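# Place pet feeder in taped outline, scoop outside

## Task

Get the pet feeder inside the taped outline on the table so that its handle tab lines up with the outline's red notch and both steel bowls rest flat in the feeder's wells; the scoop must finish resting entirely on the table and entirely beyond the taped outline. Nothing counts if it stays in place only because a gripper is still holding it at the end.

## Robot and tools

Robot: two arms, left_arm and right_arm, each with a parallel gripper. The names do not refer to sides of a camera image. Cameras: cam_head_left, cam_head_right, cam_high, cam_low, cam_left_wrist, cam_right_wrist, all 504x504, returned in that order.

Frame: one shared scene frame in metres. Origin sits on the table surface midway between the arms; +x points out over the table, +z points up, and left_arm is on the +y side. Each gripper's fingers point along its own +z axis and close along its own y axis. end_effector_position is the spot between the finger pads, under 1 cm behind the tips. Quaternions are written w first (qw, qx, qy, qz).

execute_actions(actions): actions is a list of actions; each action is a list of up to 15 rows, each row lasting one control step (1/30 s). If fewer than 15 rows are given, the last row repeats to fill the action. A row covers both arms in one list of 16 numbers: left_arm x, y, z, qw, qx, qy, qz, opening, then right_arm in the same order, even when only one arm should move. x, y, z and the quaternion are an absolute target for that gripper in the scene frame, not an offset. Optionally a row can carry 12 more values (so 28 total), each 0 to 1: joint stiffness scales, six for left_arm then six for right_arm, in Joint positions order; they persist until changed. A target lying more than 0.6 m from the gripper's current position along any of its own axes gets the action rejected for both arms; if the first action fails that test against the last reported state, or any action is malformed, nothing in the call runs. An empty list simply returns state and images. To keep an orientation, repeat one fixed quaternion in every row rather than copying a drifted reported value.

opening: -1 (closed) to +1 (fully open, 0.087 m), an absolute setting. Between the extremes the fingers go to where grip_measured would read the number sent. To hold something, command about 0.02 under its grip_measured; a smaller gap grips more gently. Each pad pushes up to roughly 20 N; snapping shut fast squeezes harder and can make the fingers spring open.

move(target, speed, blocking): target is a single row as above (16 or 28 numbers), an absolute pose per arm. Both grippers follow straight lines and finish together, taking 0.5 to 10 s; anything longer is cut off at 10 s before arrival. speed is the path's top speed in m/s, 0.002 to 0.5 (default 0.25); rotation is capped at twice that in rad/s, taking the shorter direction. Paths ignore obstacles and the other arm; grippers lag, wander and may exceed speed, notably with a nearly straight arm. Faster contact and aiming further past the contact both press harder. The opening is applied when the move starts. The result adds a move: line giving the ending (done, off_target, moving, held, fault) and limits (paced = the sent pose was clipped; held = a check blocked some steps, after which the arm may lurch fast), plus each gripper's distance to its target. With blocking=false the reply comes after 0.5 s while motion continues; poll with wait(0), and until an ending appears, other moves and execute_actions are refused, so call wait or stop first.

wait(seconds): 0 to 10; arms hold their last command; ends early when a running move finishes. stop(): brakes the running move, needing stopping distance; fingers keep moving. zoom_image(camera, region): region is [x0, y0, x1, y1] in that camera's pixels, (0,0) top-left, at most 504 by 504. finished_scene(scene): pass the current scene number; irreversible, and the goal must already hold and persist with the robot letting go.

Control details: each step the commanded pose is clipped to 70 mm and 16 degrees from the measured pose, then damped inverse kinematics drives the joints, favouring position over orientation. After an action an arm continues only to its last clipped pose, so long moves need several actions. Friction can leave the gripper up to about 31 mm off, and tiny commands may not move it. Reported hand positions can be inaccurate, more so far out. An arm meant to stay still should be sent its full last-reported pose and wanted opening in every call.

Result lines: the state line left_arm: … | right_arm: … gives each gripper's position and quaternion. Hand target shows the pose the controller is currently chasing. Joint positions end with the measured opening in metres; grip_measured gives it on the command scale (each gripper may be off by about 1 mm). Joint torques are raw drive outputs with fixed offsets and noise. Step readings list positions at some steps; HELD marks a step where an arm's command was held back. A pose unreachable line means the clearance check altered or blocked that arm. FAULT lines report stops. Joint ranges (rad): waist -2.618 to 3.054, shoulder 0 to 3.142, elbow 0 to 3.142, wrist pitch -1.571 to 1.571, wrist yaw -1.571 to 1.571, wrist roll -2.094 to 2.094.

Heat: holding loads warms motors. MOTOR HOT appears from 75 °C; at 90 °C that arm halts for 10 s; at 100 °C it goes limp and drops until cool.

Avoid: dropping or knocking anything off the table, slams and very hard pushes, arms striking or squeezing each other, and leaving the feeder, bowls or scoop supported only by a gripper. Brief outside tugs on held parts or nudges to loose objects can occur.

Each tool is called after "Request:" in YAML: its name, and indented under it one key for each argument.

## Session

Request:
execute_actions:
  actions: []

Scene clock: 0.00 s.
left_arm: end_effector_position=(+0.3016, +0.0586, +0.1093) grip_measured=+0.999 end_effector_quat_wxyz=(-0.079, -0.333, +0.806, -0.483) | right_arm: end_effector_position=(+0.3067, -0.1427, +0.3567) grip_measured=+0.992 end_effector_quat_wxyz=(+0.558, +0.348, +0.736, +0.163)
Joint positions: left_arm=[-0.283  1.655  0.815  0.06   0.734 -1.54   0.087] | right_arm=[ 0.827  1.134  1.429 -0.839  0.893  1.167  0.087]
Joint velocities: left_arm=[-0.002  0.007 -0.027 -0.066  0.007 -0.022 -0.001] | right_arm=[-0.017 -0.007 -0.012  0.022 -0.037 -0.007  0.   ]
Joint torques (N m, as the arm reports them, + toward a larger angle): no reading
Motor temperatures (°C, as the motors report them): left_arm=[24 26 26 25 25 25] | right_arm=[25 23 23 25 24 25]
Hand target (left_arm): +0.302, +0.059, +0.109; -0.079, -0.333, +0.806, -0.483
Hand target (right_arm): +0.307, -0.143, +0.357; +0.558, +0.348, +0.736, +0.163
Joint stiffness scale: left_arm=[1. 1. 1. 1. 1. 1.] | right_arm=[1. 1. 1. 1. 1. 1.]

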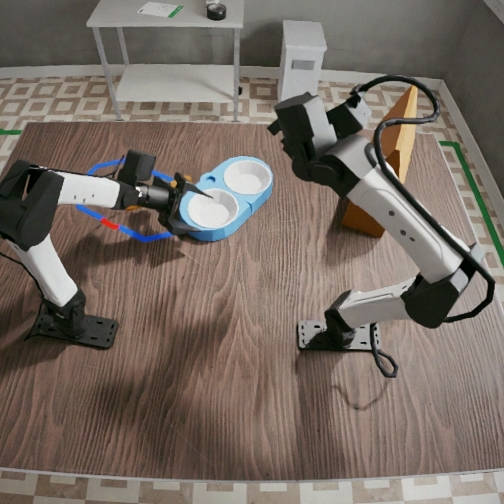

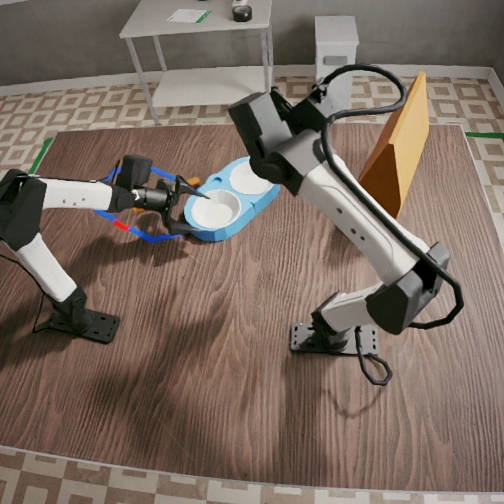

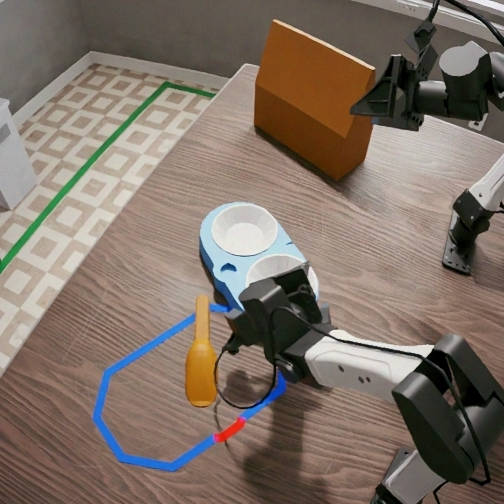

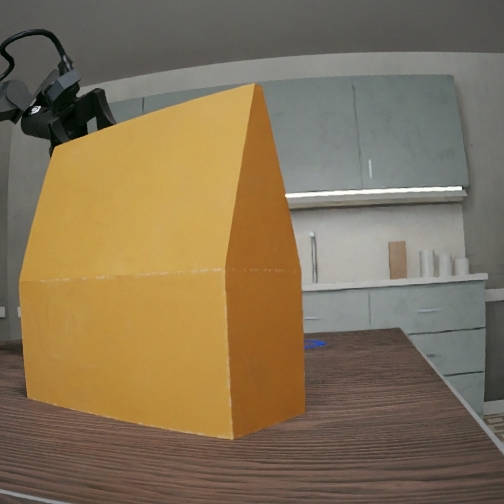

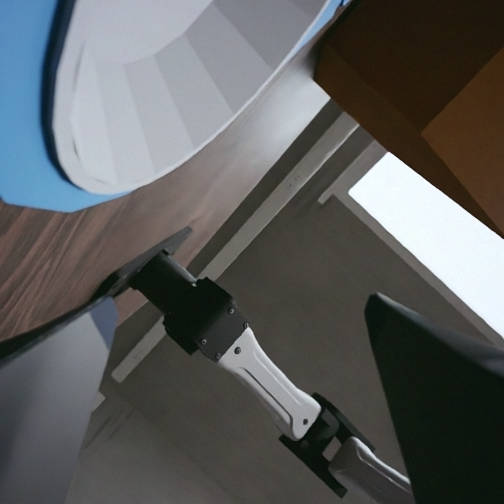

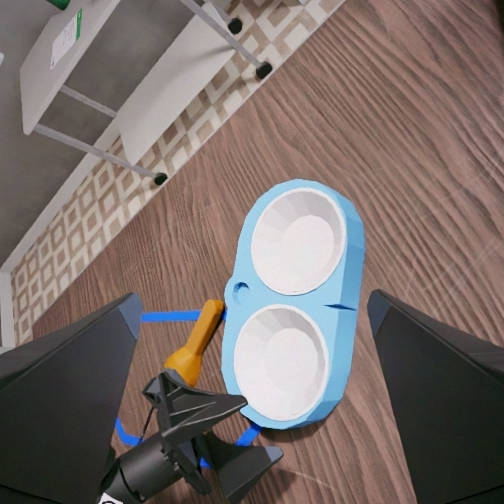

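Request:
move:
  target: [0.29,0.10,0.2,-0.079,-0.333,0.806,-0.483,1,0.2,-0.2,0.36,0.558,0.348,0.736,0.163,1]

Request:
move:
  target: [0.15,0.3,0.3,0.2,0,0.98,0,1,0.15,-0.25,0.3,0.2,0,0.98,0,1]

Scene clock: 12.13 s.
left_arm: end_effector_position=(+0.2856, +0.0981, +0.1893) grip_measured=+0.999 end_effector_quat_wxyz=(-0.087, -0.340, +0.806, -0.476) | right_arm: end_effector_position=(+0.1993, -0.2024, +0.3526) grip_measured=+0.992 end_effector_quat_wxyz=(+0.543, +0.335, +0.749, +0.181)
Joint positions: left_arm=[-0.176  1.424  0.966 -0.42   0.808 -1.434  0.087] | right_arm=[ 1.236  0.902  1.472 -1.545  1.14   1.671  0.087]
Joint velocities: left_arm=[-0.012  0.002  0.007 -0.081  0.007 -0.007 -0.   ] | right_arm=[ 0.012 -0.002  0.002 -0.051 -0.022  0.095  0.001]
Joint torques (N m, as the arm reports them, + toward a larger angle): left_arm=[ 1.04 -7.07  8.63  1.4   0.39  0.06] | right_arm=[0.3  2.46 7.9  0.92 0.57 0.03]
Motor temperatures (°C, as the motors report them): left_arm=[24 29 28 27 25 25] | right_arm=[25 23 25 27 24 25]
Hand target (left_arm): +0.289, +0.099, +0.200; -0.079, -0.333, +0.806, -0.484
Hand target (right_arm): +0.201, -0.201, +0.358; +0.546, +0.338, +0.745, +0.181
Off the commanded pose (left_arm): 0.012 m, 1 deg.
Off the commanded pose (right_arm): 0.008 m, 3 deg.
Joint stiffness scale: left_arm=[1. 1. 1. 1. 1. 1.] | right_arm=[1. 1. 1. 1. 1. 1.]
joint sent to its limit (right arm) — the command would take joint 4 (wrist pitch) past its lower limit, so that joint was sent only as far as its limit.
move: off_target (left_arm, right_arm)

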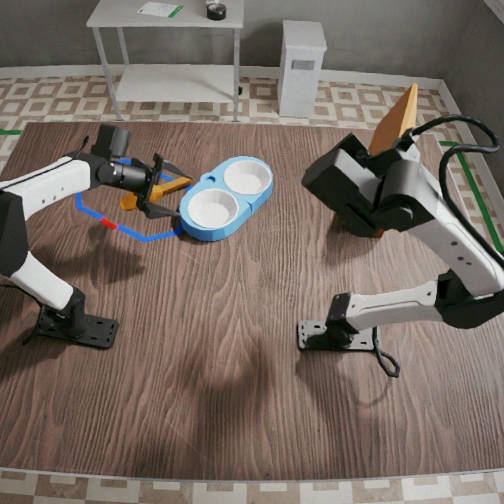

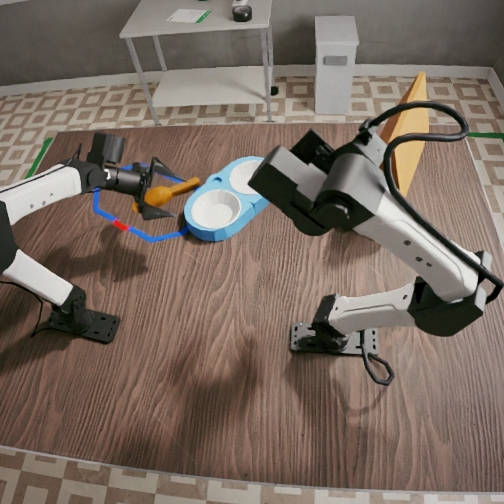

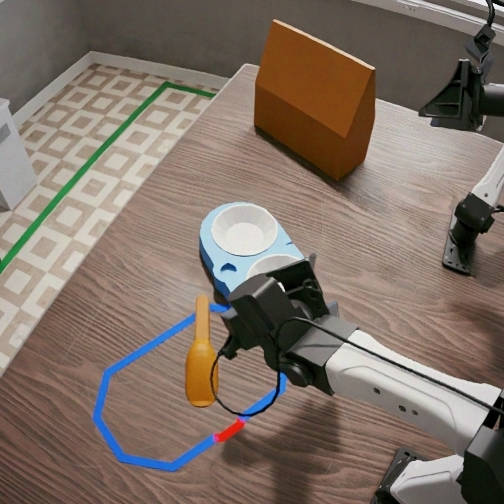

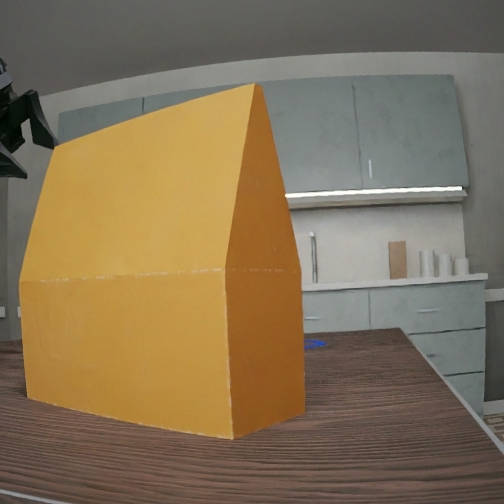

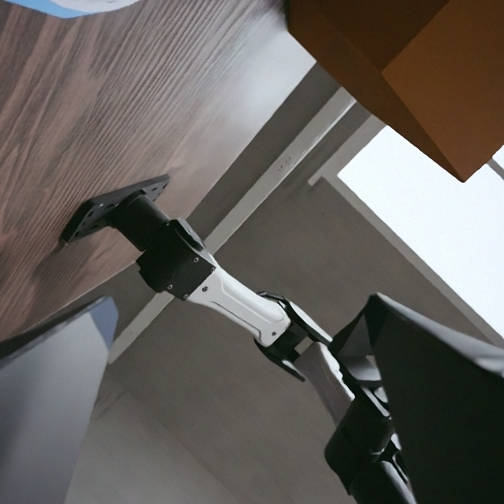

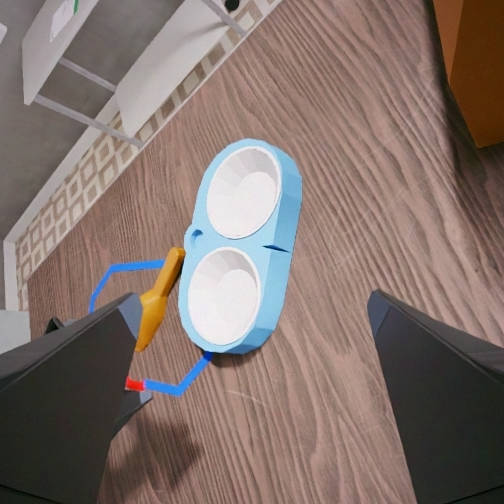

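Scene clock: 15.47 s.
left_arm: end_effector_position=(+0.1512, +0.2937, +0.2970) grip_measured=+0.999 end_effector_quat_wxyz=(+0.311, +0.006, +0.946, -0.088) | right_arm: end_effector_position=(+0.1598, -0.2507, +0.3039) grip_measured=+0.992 end_effector_quat_wxyz=(+0.334, -0.003, +0.942, +0.040)
Joint positions: left_arm=[-0.28   0.916  1.567 -1.569 -0.093 -0.389  0.087] | right_arm=[ 0.282  0.932  1.595 -1.552  0.09   0.227  0.087]
Joint velocities: left_arm=[-0.022 -0.012 -0.002 -0.037 -0.037 -0.007 -0.001] | right_arm=[-0.017  0.002  0.012 -0.051  0.022 -0.007  0.001]
Joint torques (N m, as the arm reports them, + toward a larger angle): left_arm=[ 0.28 -0.6   4.73  1.58 -0.01 -0.01] | right_arm=[-0.54 -0.29  3.27  1.44 -0.25 -0.16]
Motor temperatures (°C, as the motors report them): left_arm=[24 29 29 27 25 25] | right_arm=[25 23 25 27 24 25]
Hand target (left_arm): +0.147, +0.298, +0.298; +0.315, +0.010, +0.945, -0.084
Hand target (right_arm): +0.154, -0.252, +0.299; +0.329, -0.006, +0.943, +0.040
Off the commanded pose (left_arm): 0.007 m, 17 deg; orientation clipped at the last step of the last action.
Off the commanded pose (right_arm): 0.011 m, 17 deg; orientation clipped at the last step of the last action.
Joint stiffness scale: left_arm=[1. 1. 1. 1. 1. 1.] | right_arm=[1. 1. 1. 1. 1. 1.]
joint sent to its limit (left arm) — the command would take joint 4 (wrist pitch) past its lower limit, so that joint was sent only as far as its limit.
joint sent to its limit (right arm) — the command would take joint 4 (wrist pitch) past its lower limit, so that joint was sent only as far as its limit.
move: off_target (left_arm, right_arm); limits=paced

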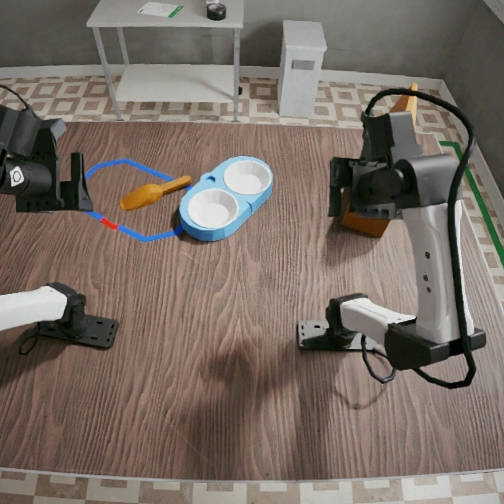

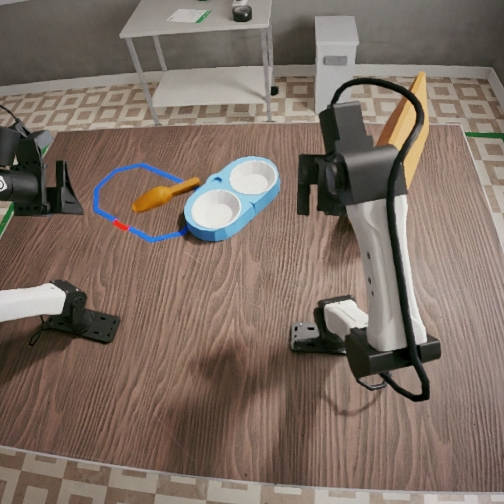

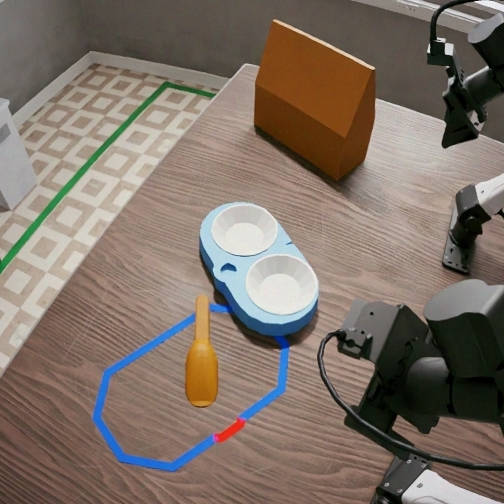

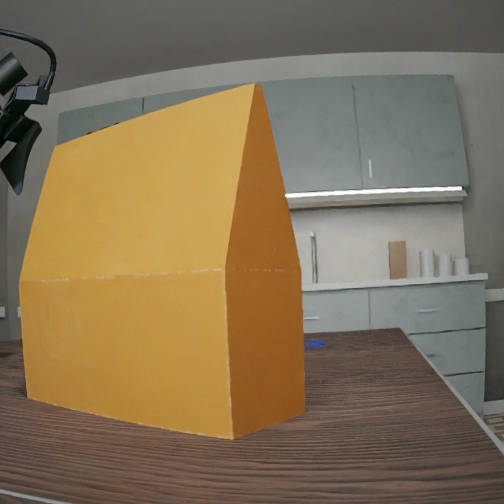

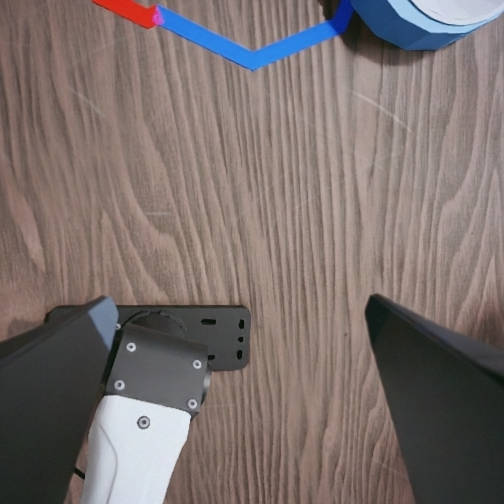

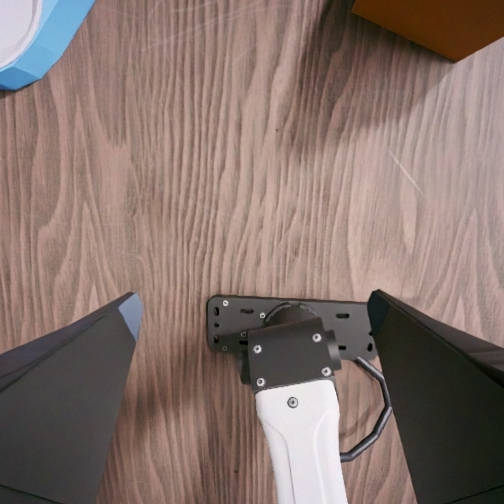

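Request:
move:
  target: [0.40,0.2,0.27,0.1,0,0.995,0,1,0.15,-0.25,0.3,0.334,0,0.942,0.04,1]

Scene clock: 60.60 s.
left_arm: end_effector_position=(+0.3996, +0.2014, +0.2703) grip_measured=+0.999 end_effector_quat_wxyz=(+0.223, -0.001, +0.974, -0.049) | right_arm: end_effector_position=(+0.1552, -0.2482, +0.3068) grip_measured=+0.992 end_effector_quat_wxyz=(+0.344, -0.002, +0.938, +0.047)
Joint positions: left_arm=[-0.222  2.02   2.471 -1.567 -0.072 -0.362  0.087] | right_arm=[ 0.32   0.91   1.595 -1.552  0.107  0.259  0.087]
Joint velocities: left_arm=[-0.007 -0.017 -0.007  0.007  0.022  0.051 -0.   ] | right_arm=[-0.002  0.002 -0.017  0.095 -0.022 -0.051 -0.   ]
Joint torques (N m, as the arm reports them, + toward a larger angle): left_arm=[  0.99 -10.22   6.99   1.22   0.1    0.02] | right_arm=[0.58 0.01 2.93 1.48 0.09 0.08]
Motor temperatures (°C, as the motors report them): left_arm=[24 27 30 29 25 25] | right_arm=[25 23 25 29 24 25]
Hand target (left_arm): +0.401, +0.204, +0.272; +0.222, -0.001, +0.974, -0.049
Hand target (right_arm): +0.150, -0.250, +0.300; +0.337, -0.000, +0.940, +0.043
Off the commanded pose (left_arm): 0.002 m, 15 deg.
Off the commanded pose (right_arm): 0.009 m, 2 deg.
Joint stiffness scale: left_arm=[1. 1. 1. 1. 1. 1.] | right_arm=[1. 1. 1. 1. 1. 1.]
joint sent to its limit (left arm) — the command would take joint 4 (wrist pitch) past its lower limit, so that joint was sent only as far as its limit.
joint sent to its limit (right arm) — the command would take joint 4 (wrist pitch) past its lower limit, so that joint was sent only as far as its limit.
move: off_target (left_arm)

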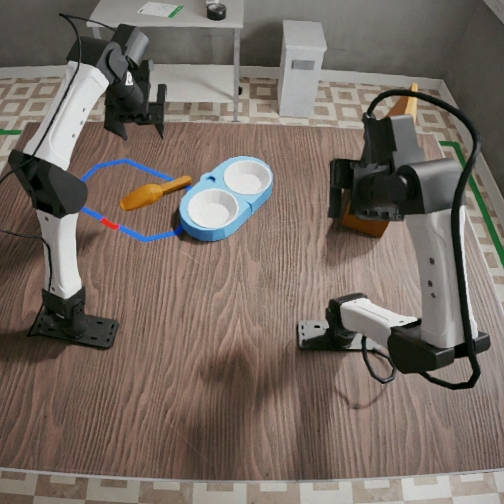

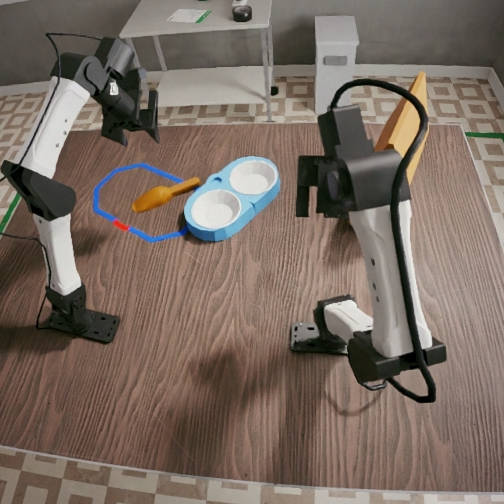

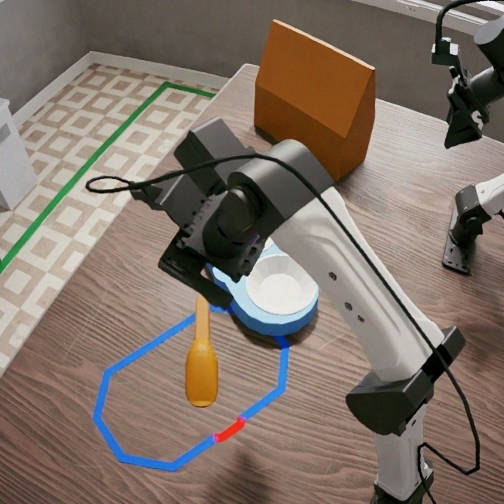

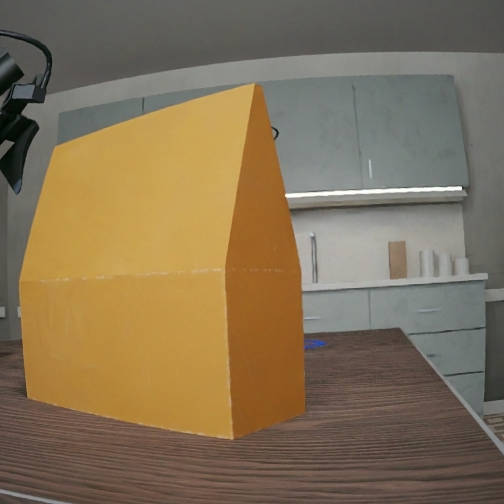

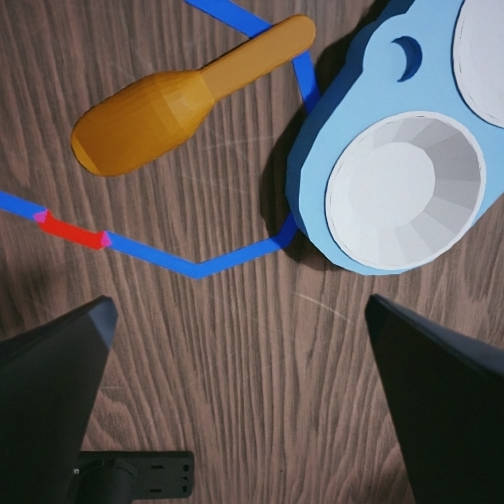

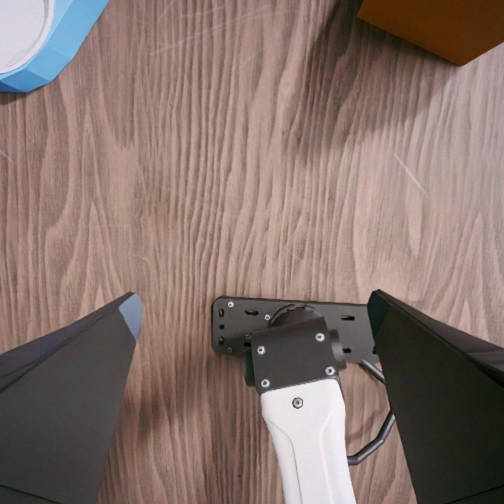

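Request:
move:
  target: [0.465,0.185,0.07,0.15,0.5,0.849,-0.088,0.6,0.15,-0.25,0.3,0.334,0,0.942,0.04,1]

Request:
zoom_image:
  camera: "cam_head_left"
  region: [60,110,300,260]

Scene clock: 103.23 s.
left_arm: end_effector_position=(+0.4603, +0.1840, +0.0771) grip_measured=+0.600 end_effector_quat_wxyz=(+0.147, +0.499, +0.850, -0.085) | right_arm: end_effector_position=(+0.1553, -0.2485, +0.3069) grip_measured=+0.992 end_effector_quat_wxyz=(+0.344, -0.001, +0.938, +0.046)
Joint positions: left_arm=[-0.186  2.223  2.    -1.086  0.222  0.692  0.07 ] | right_arm=[ 0.32   0.91   1.595 -1.552  0.109  0.26   0.087]
Joint velocities: left_arm=[-0.017 -0.002  0.007 -0.037  0.007 -0.051  0.001] | right_arm=[ 0.002  0.012  0.002 -0.022  0.037  0.022  0.001]
Joint torques (N m, as the arm reports them, + toward a larger angle): left_arm=[  1.11 -13.14   6.14   1.16   0.3   -0.03] | right_arm=[0.76 0.2  2.9  1.45 0.11 0.09]
Motor temperatures (°C, as the motors report them): left_arm=[24 35 34 29 25 25] | right_arm=[25 23 25 30 24 25]
Hand target (left_arm): +0.465, +0.186, +0.071; +0.150, +0.499, +0.849, -0.088
Hand target (right_arm): +0.151, -0.250, +0.300; +0.337, -0.000, +0.941, +0.042
Off the commanded pose (left_arm): 0.009 m, 0 deg.
Off the commanded pose (right_arm): 0.009 m, 1 deg.
Joint stiffness scale: left_arm=[1. 1. 1. 1. 1. 1.] | right_arm=[1. 1. 1. 1. 1. 1.]
joint sent to its limit (right arm) — the command would take joint 4 (wrist pitch) past its lower limit, so that joint was sent only as far as its limit.
move: done

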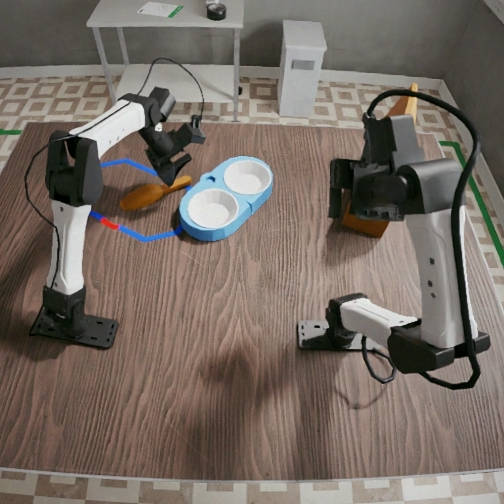

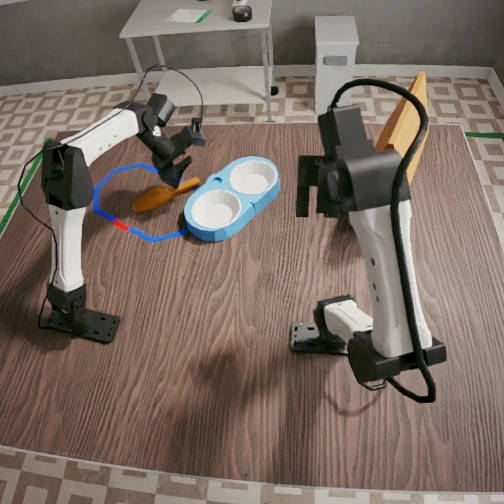

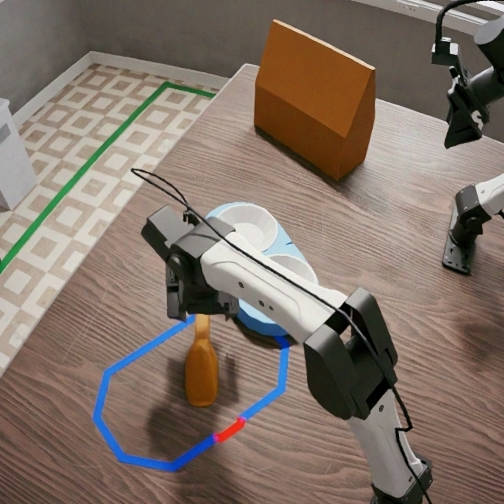

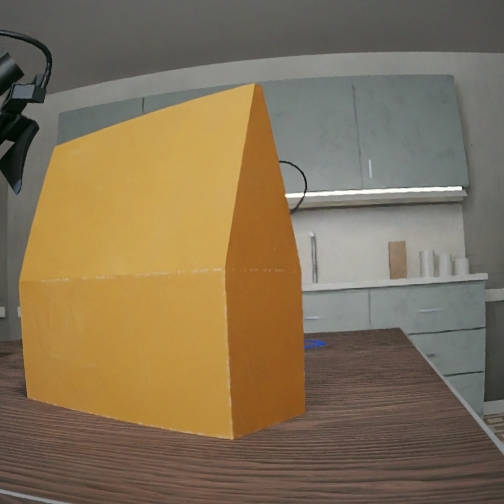

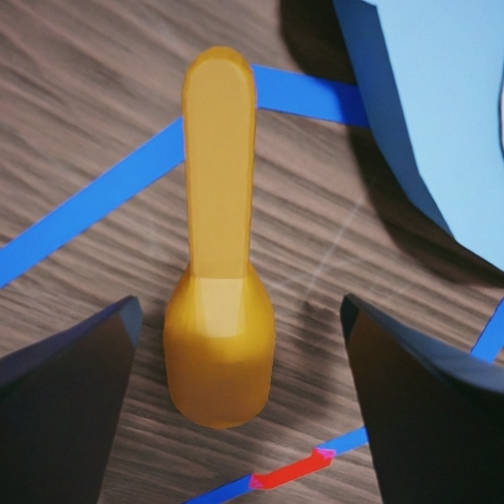

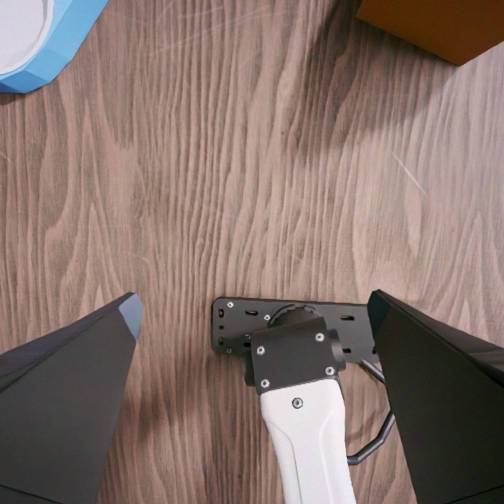

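Region (60, 110, 300, 260) of cam_head_left's 504x504 image, scaled by 2.100, with more detail than that image has; it fills the top 315 rows of this view, and the rest is white.

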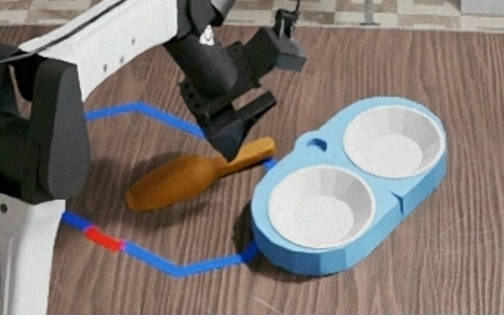

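Request:
move:
  target: [0.472,0.188,0.012,0.15,0.5,0.849,-0.088,0.6,0.15,-0.25,0.3,0.334,0,0.942,0.04,1]
  speed: 0.1

Scene clock: 114.40 s.
left_arm: end_effector_position=(+0.4726, +0.1853, +0.0236) grip_measured=+0.600 end_effector_quat_wxyz=(+0.155, +0.499, +0.848, -0.084) | right_arm: end_effector_position=(+0.1553, -0.2485, +0.3069) grip_measured=+0.992 end_effector_quat_wxyz=(+0.344, -0.001, +0.938, +0.046)
Joint positions: left_arm=[-0.175  2.275  1.872 -0.892  0.225  0.704  0.07 ] | right_arm=[ 0.32   0.91   1.595 -1.552  0.109  0.261  0.087]
Joint velocities: left_arm=[-0.007  0.002 -0.022 -0.037 -0.007  0.007 -0.   ] | right_arm=[ 0.002 -0.012 -0.007 -0.007  0.022 -0.007  0.   ]
Joint torques (N m, as the arm reports them, + toward a larger angle): left_arm=[  1.06 -13.52   4.69   1.17   0.31   0.  ] | right_arm=[0.87 0.14 2.8  1.4  0.08 0.09]
Motor temperatures (°C, as the motors report them): left_arm=[24 38 34 29 25 25] | right_arm=[25 23 24 30 24 25]
Hand target (left_arm): +0.472, +0.188, +0.012; +0.150, +0.500, +0.849, -0.088
Hand target (right_arm): +0.151, -0.250, +0.300; +0.337, -0.000, +0.941, +0.042
Off the commanded pose (left_arm): 0.012 m, 1 deg.
Off the commanded pose (right_arm): 0.009 m, 1 deg.
Joint stiffness scale: left_arm=[1. 1. 1. 1. 1. 1.] | right_arm=[1. 1. 1. 1. 1. 1.]
joint sent to its limit (right arm) — the command would take joint 4 (wrist pitch) past its lower limit, so that joint was sent only as far as its limit.
move: off_target (left_arm)

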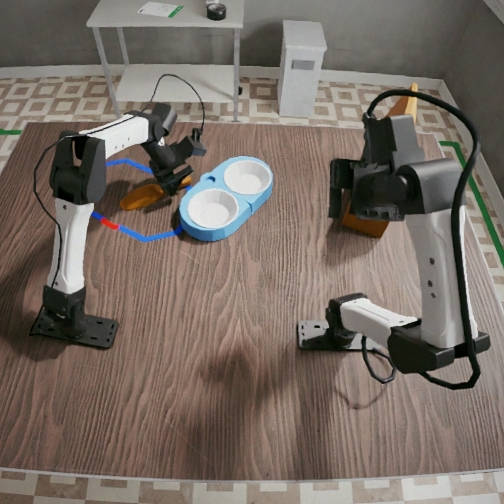

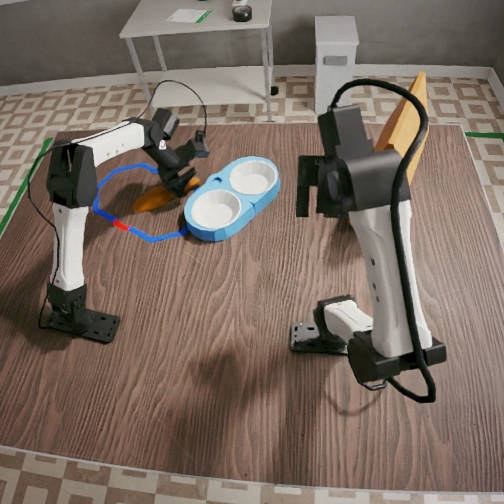

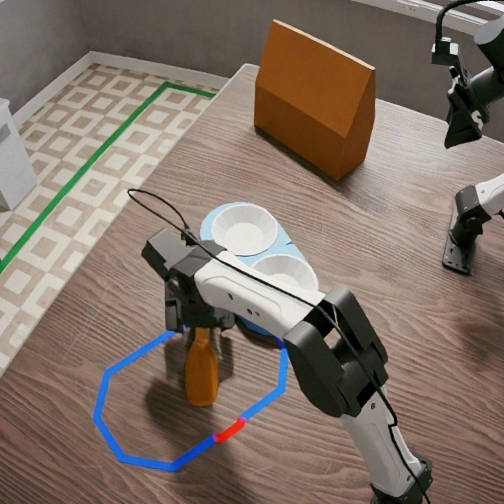

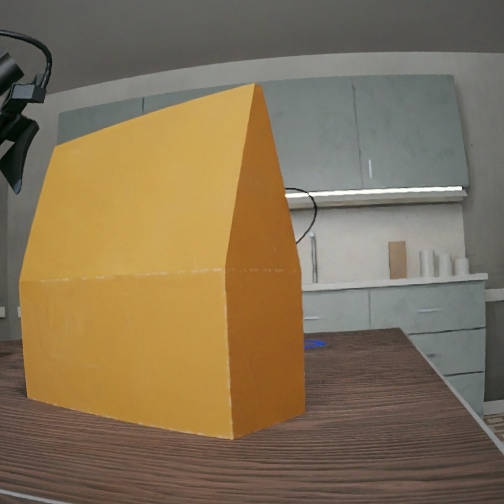

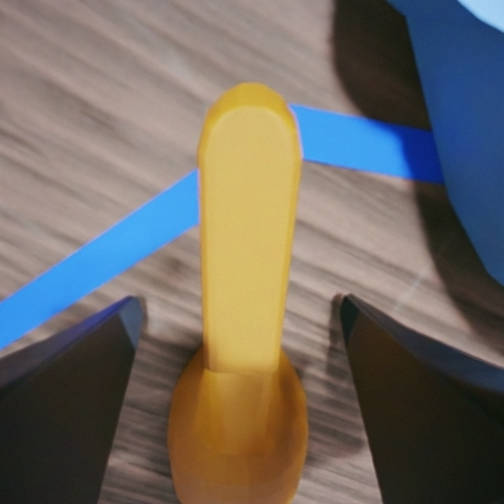

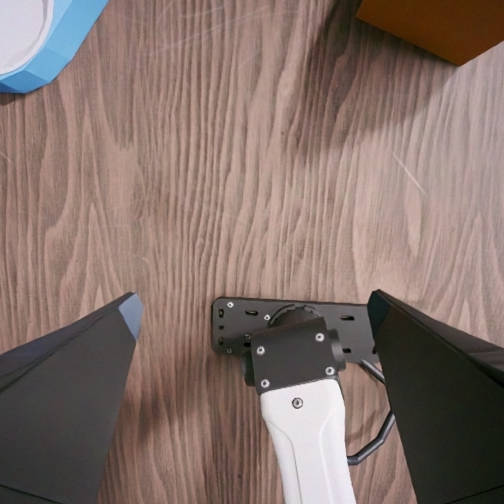

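Request:
move:
  target: [0.468,0.196,0.004,0.15,0.5,0.849,-0.088,0.0,0.15,-0.25,0.3,0.334,0,0.942,0.04,1]
  speed: 0.05

Request:
move:
  target: [0.468,0.196,0.008,0.15,0.5,0.849,-0.088,-0.5,0.15,-0.25,0.3,0.334,0,0.942,0.04,1]
  speed: 0.05

Scene clock: 124.63 s.
left_arm: end_effector_position=(+0.4687, +0.1886, +0.0135) grip_measured=+0.000 end_effector_quat_wxyz=(+0.152, +0.499, +0.848, -0.091) | right_arm: end_effector_position=(+0.1553, -0.2485, +0.3069) grip_measured=+0.992 end_effector_quat_wxyz=(+0.344, -0.001, +0.938, +0.046)
Joint positions: left_arm=[-0.166  2.272  1.827 -0.86   0.239  0.712  0.044] | right_arm=[ 0.32   0.91   1.595 -1.552  0.109  0.261  0.087]
Joint velocities: left_arm=[ 0.012  0.007 -0.007  0.051 -0.037 -0.007 -0.   ] | right_arm=[-0.012  0.002 -0.012 -0.066  0.051 -0.007  0.001]
Joint torques (N m, as the arm reports them, + toward a larger angle): left_arm=[  1.36 -14.47   3.6    1.25   0.25   0.03] | right_arm=[0.79 0.15 2.93 1.47 0.07 0.07]
Motor temperatures (°C, as the motors report them): left_arm=[24 40 33 29 25 25] | right_arm=[25 23 24 30 24 25]
Hand target (left_arm): +0.468, +0.196, +0.004; +0.149, +0.500, +0.849, -0.088
Hand target (right_arm): +0.151, -0.250, +0.300; +0.337, -0.000, +0.941, +0.042
Off the commanded pose (left_arm): 0.012 m, 0 deg.
Off the commanded pose (right_arm): 0.009 m, 1 deg.
Joint stiffness scale: left_arm=[1. 1. 1. 1. 1. 1.] | right_arm=[1. 1. 1. 1. 1. 1.]
joint sent to its limit (right arm) — the command would take joint 4 (wrist pitch) past its lower limit, so that joint was sent only as far as its limit.
move: off_target (left_arm)

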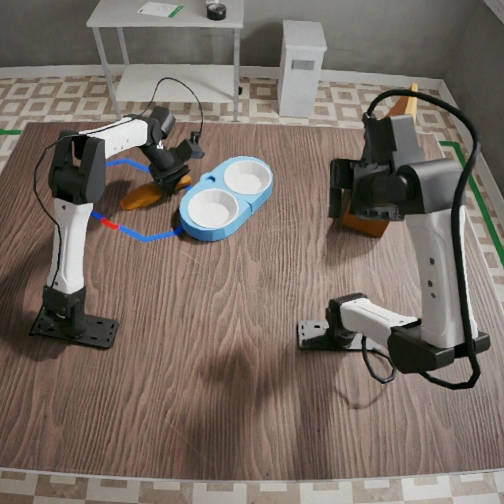

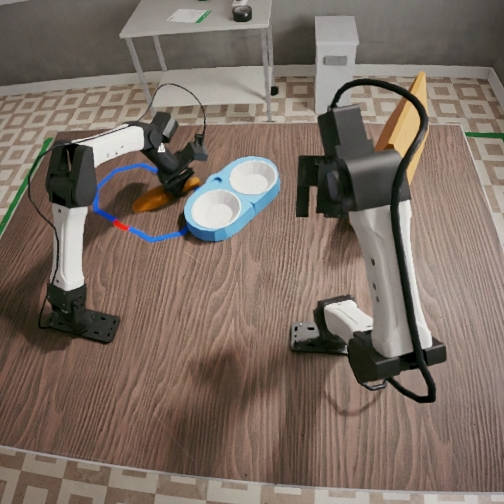

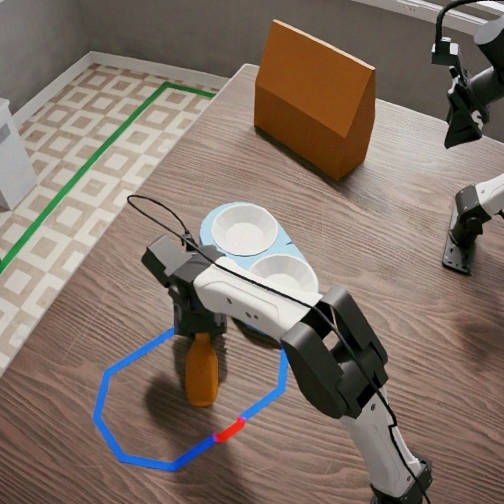

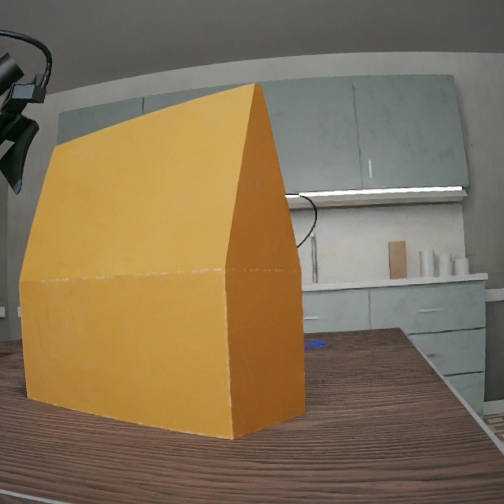

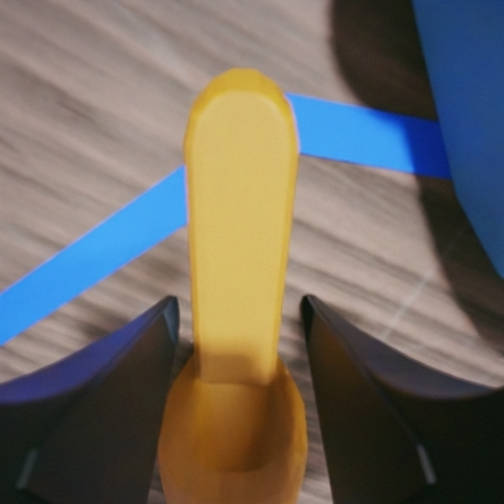

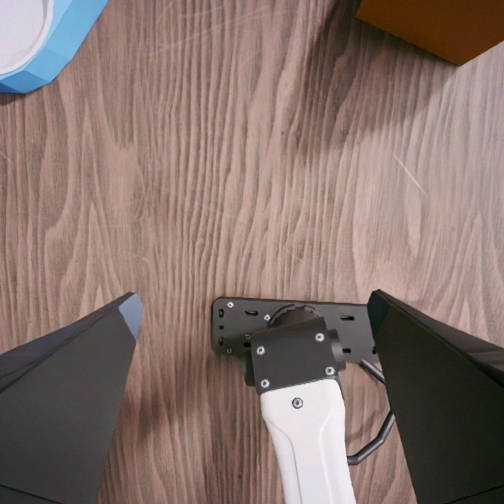

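Scene clock: 125.33 s.
left_arm: end_effector_position=(+0.4691, +0.1886, +0.0136) grip_measured=-0.386 end_effector_quat_wxyz=(+0.153, +0.500, +0.847, -0.090) | right_arm: end_effector_position=(+0.1553, -0.2485, +0.3069) grip_measured=+0.992 end_effector_quat_wxyz=(+0.344, -0.001, +0.938, +0.046)
Joint positions: left_arm=[-0.166  2.272  1.827 -0.858  0.239  0.714  0.027] | right_arm=[ 0.32   0.91   1.595 -1.552  0.109  0.261  0.087]
Joint velocities: left_arm=[-0.007 -0.012  0.002  0.007 -0.022  0.022 -0.001] | right_arm=[-0.002 -0.017  0.002 -0.051 -0.022 -0.066  0.   ]
Joint torques (N m, as the arm reports them, + toward a larger angle): left_arm=[  1.37 -15.03   4.26   1.15   0.26   0.03] | right_arm=[0.96 0.12 2.79 1.46 0.21 0.05]
Motor temperatures (°C, as the motors report them): left_arm=[24 41 33 29 25 25] | right_arm=[25 23 24 30 24 25]
Hand target (left_arm): +0.468, +0.196, +0.008; +0.150, +0.500, +0.849, -0.088
Hand target (right_arm): +0.151, -0.250, +0.300; +0.337, -0.000, +0.941, +0.042
Off the commanded pose (left_arm): 0.009 m, 0 deg.
Off the commanded pose (right_arm): 0.009 m, 1 deg.
Joint stiffness scale: left_arm=[1. 1. 1. 1. 1. 1.] | right_arm=[1. 1. 1. 1. 1. 1.]
joint sent to its limit (right arm) — the command would take joint 4 (wrist pitch) past its lower limit, so that joint was sent only as far as its limit.
move: done

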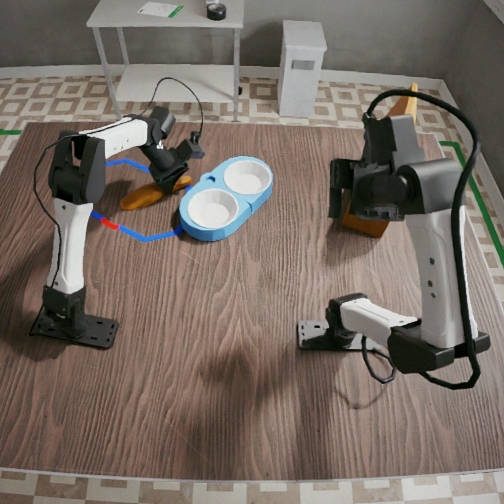

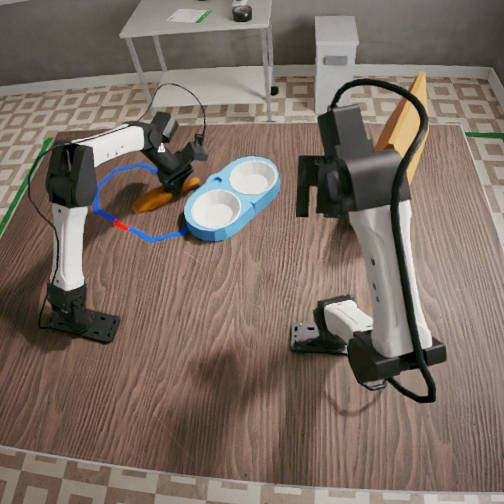

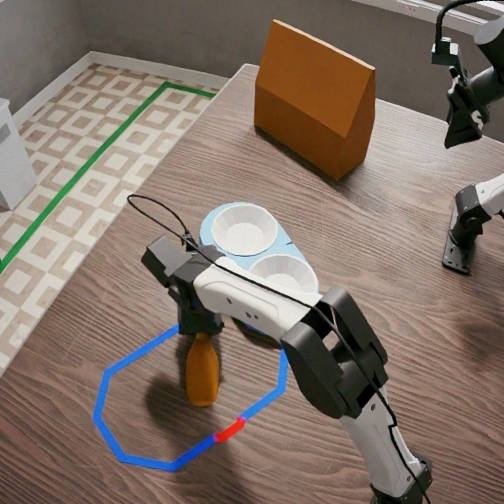

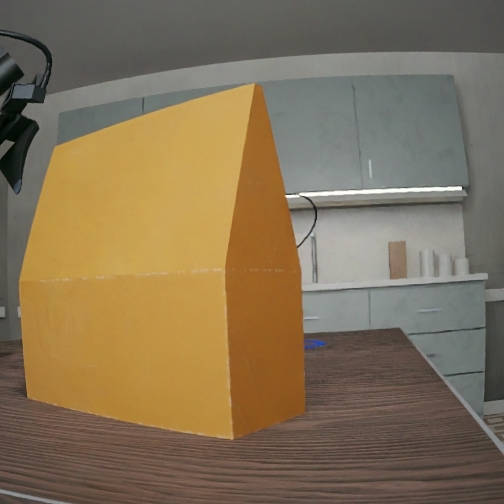

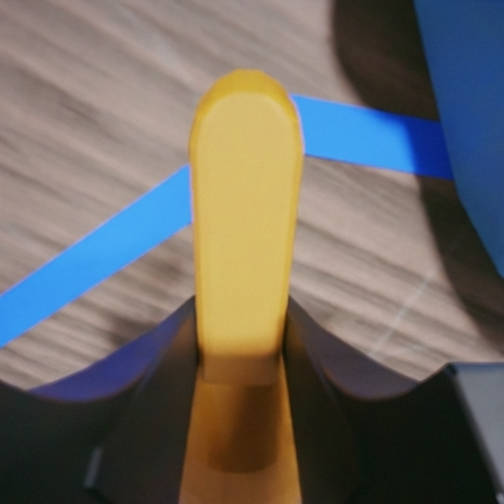

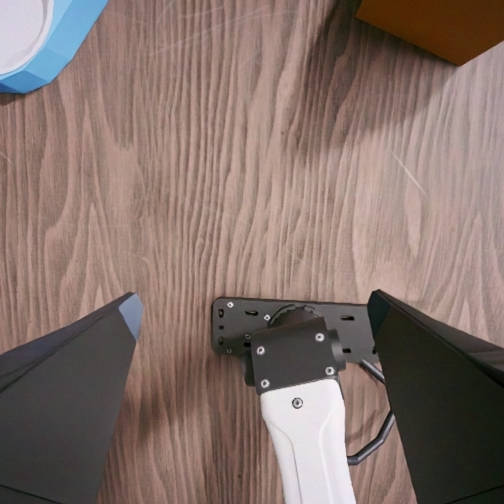

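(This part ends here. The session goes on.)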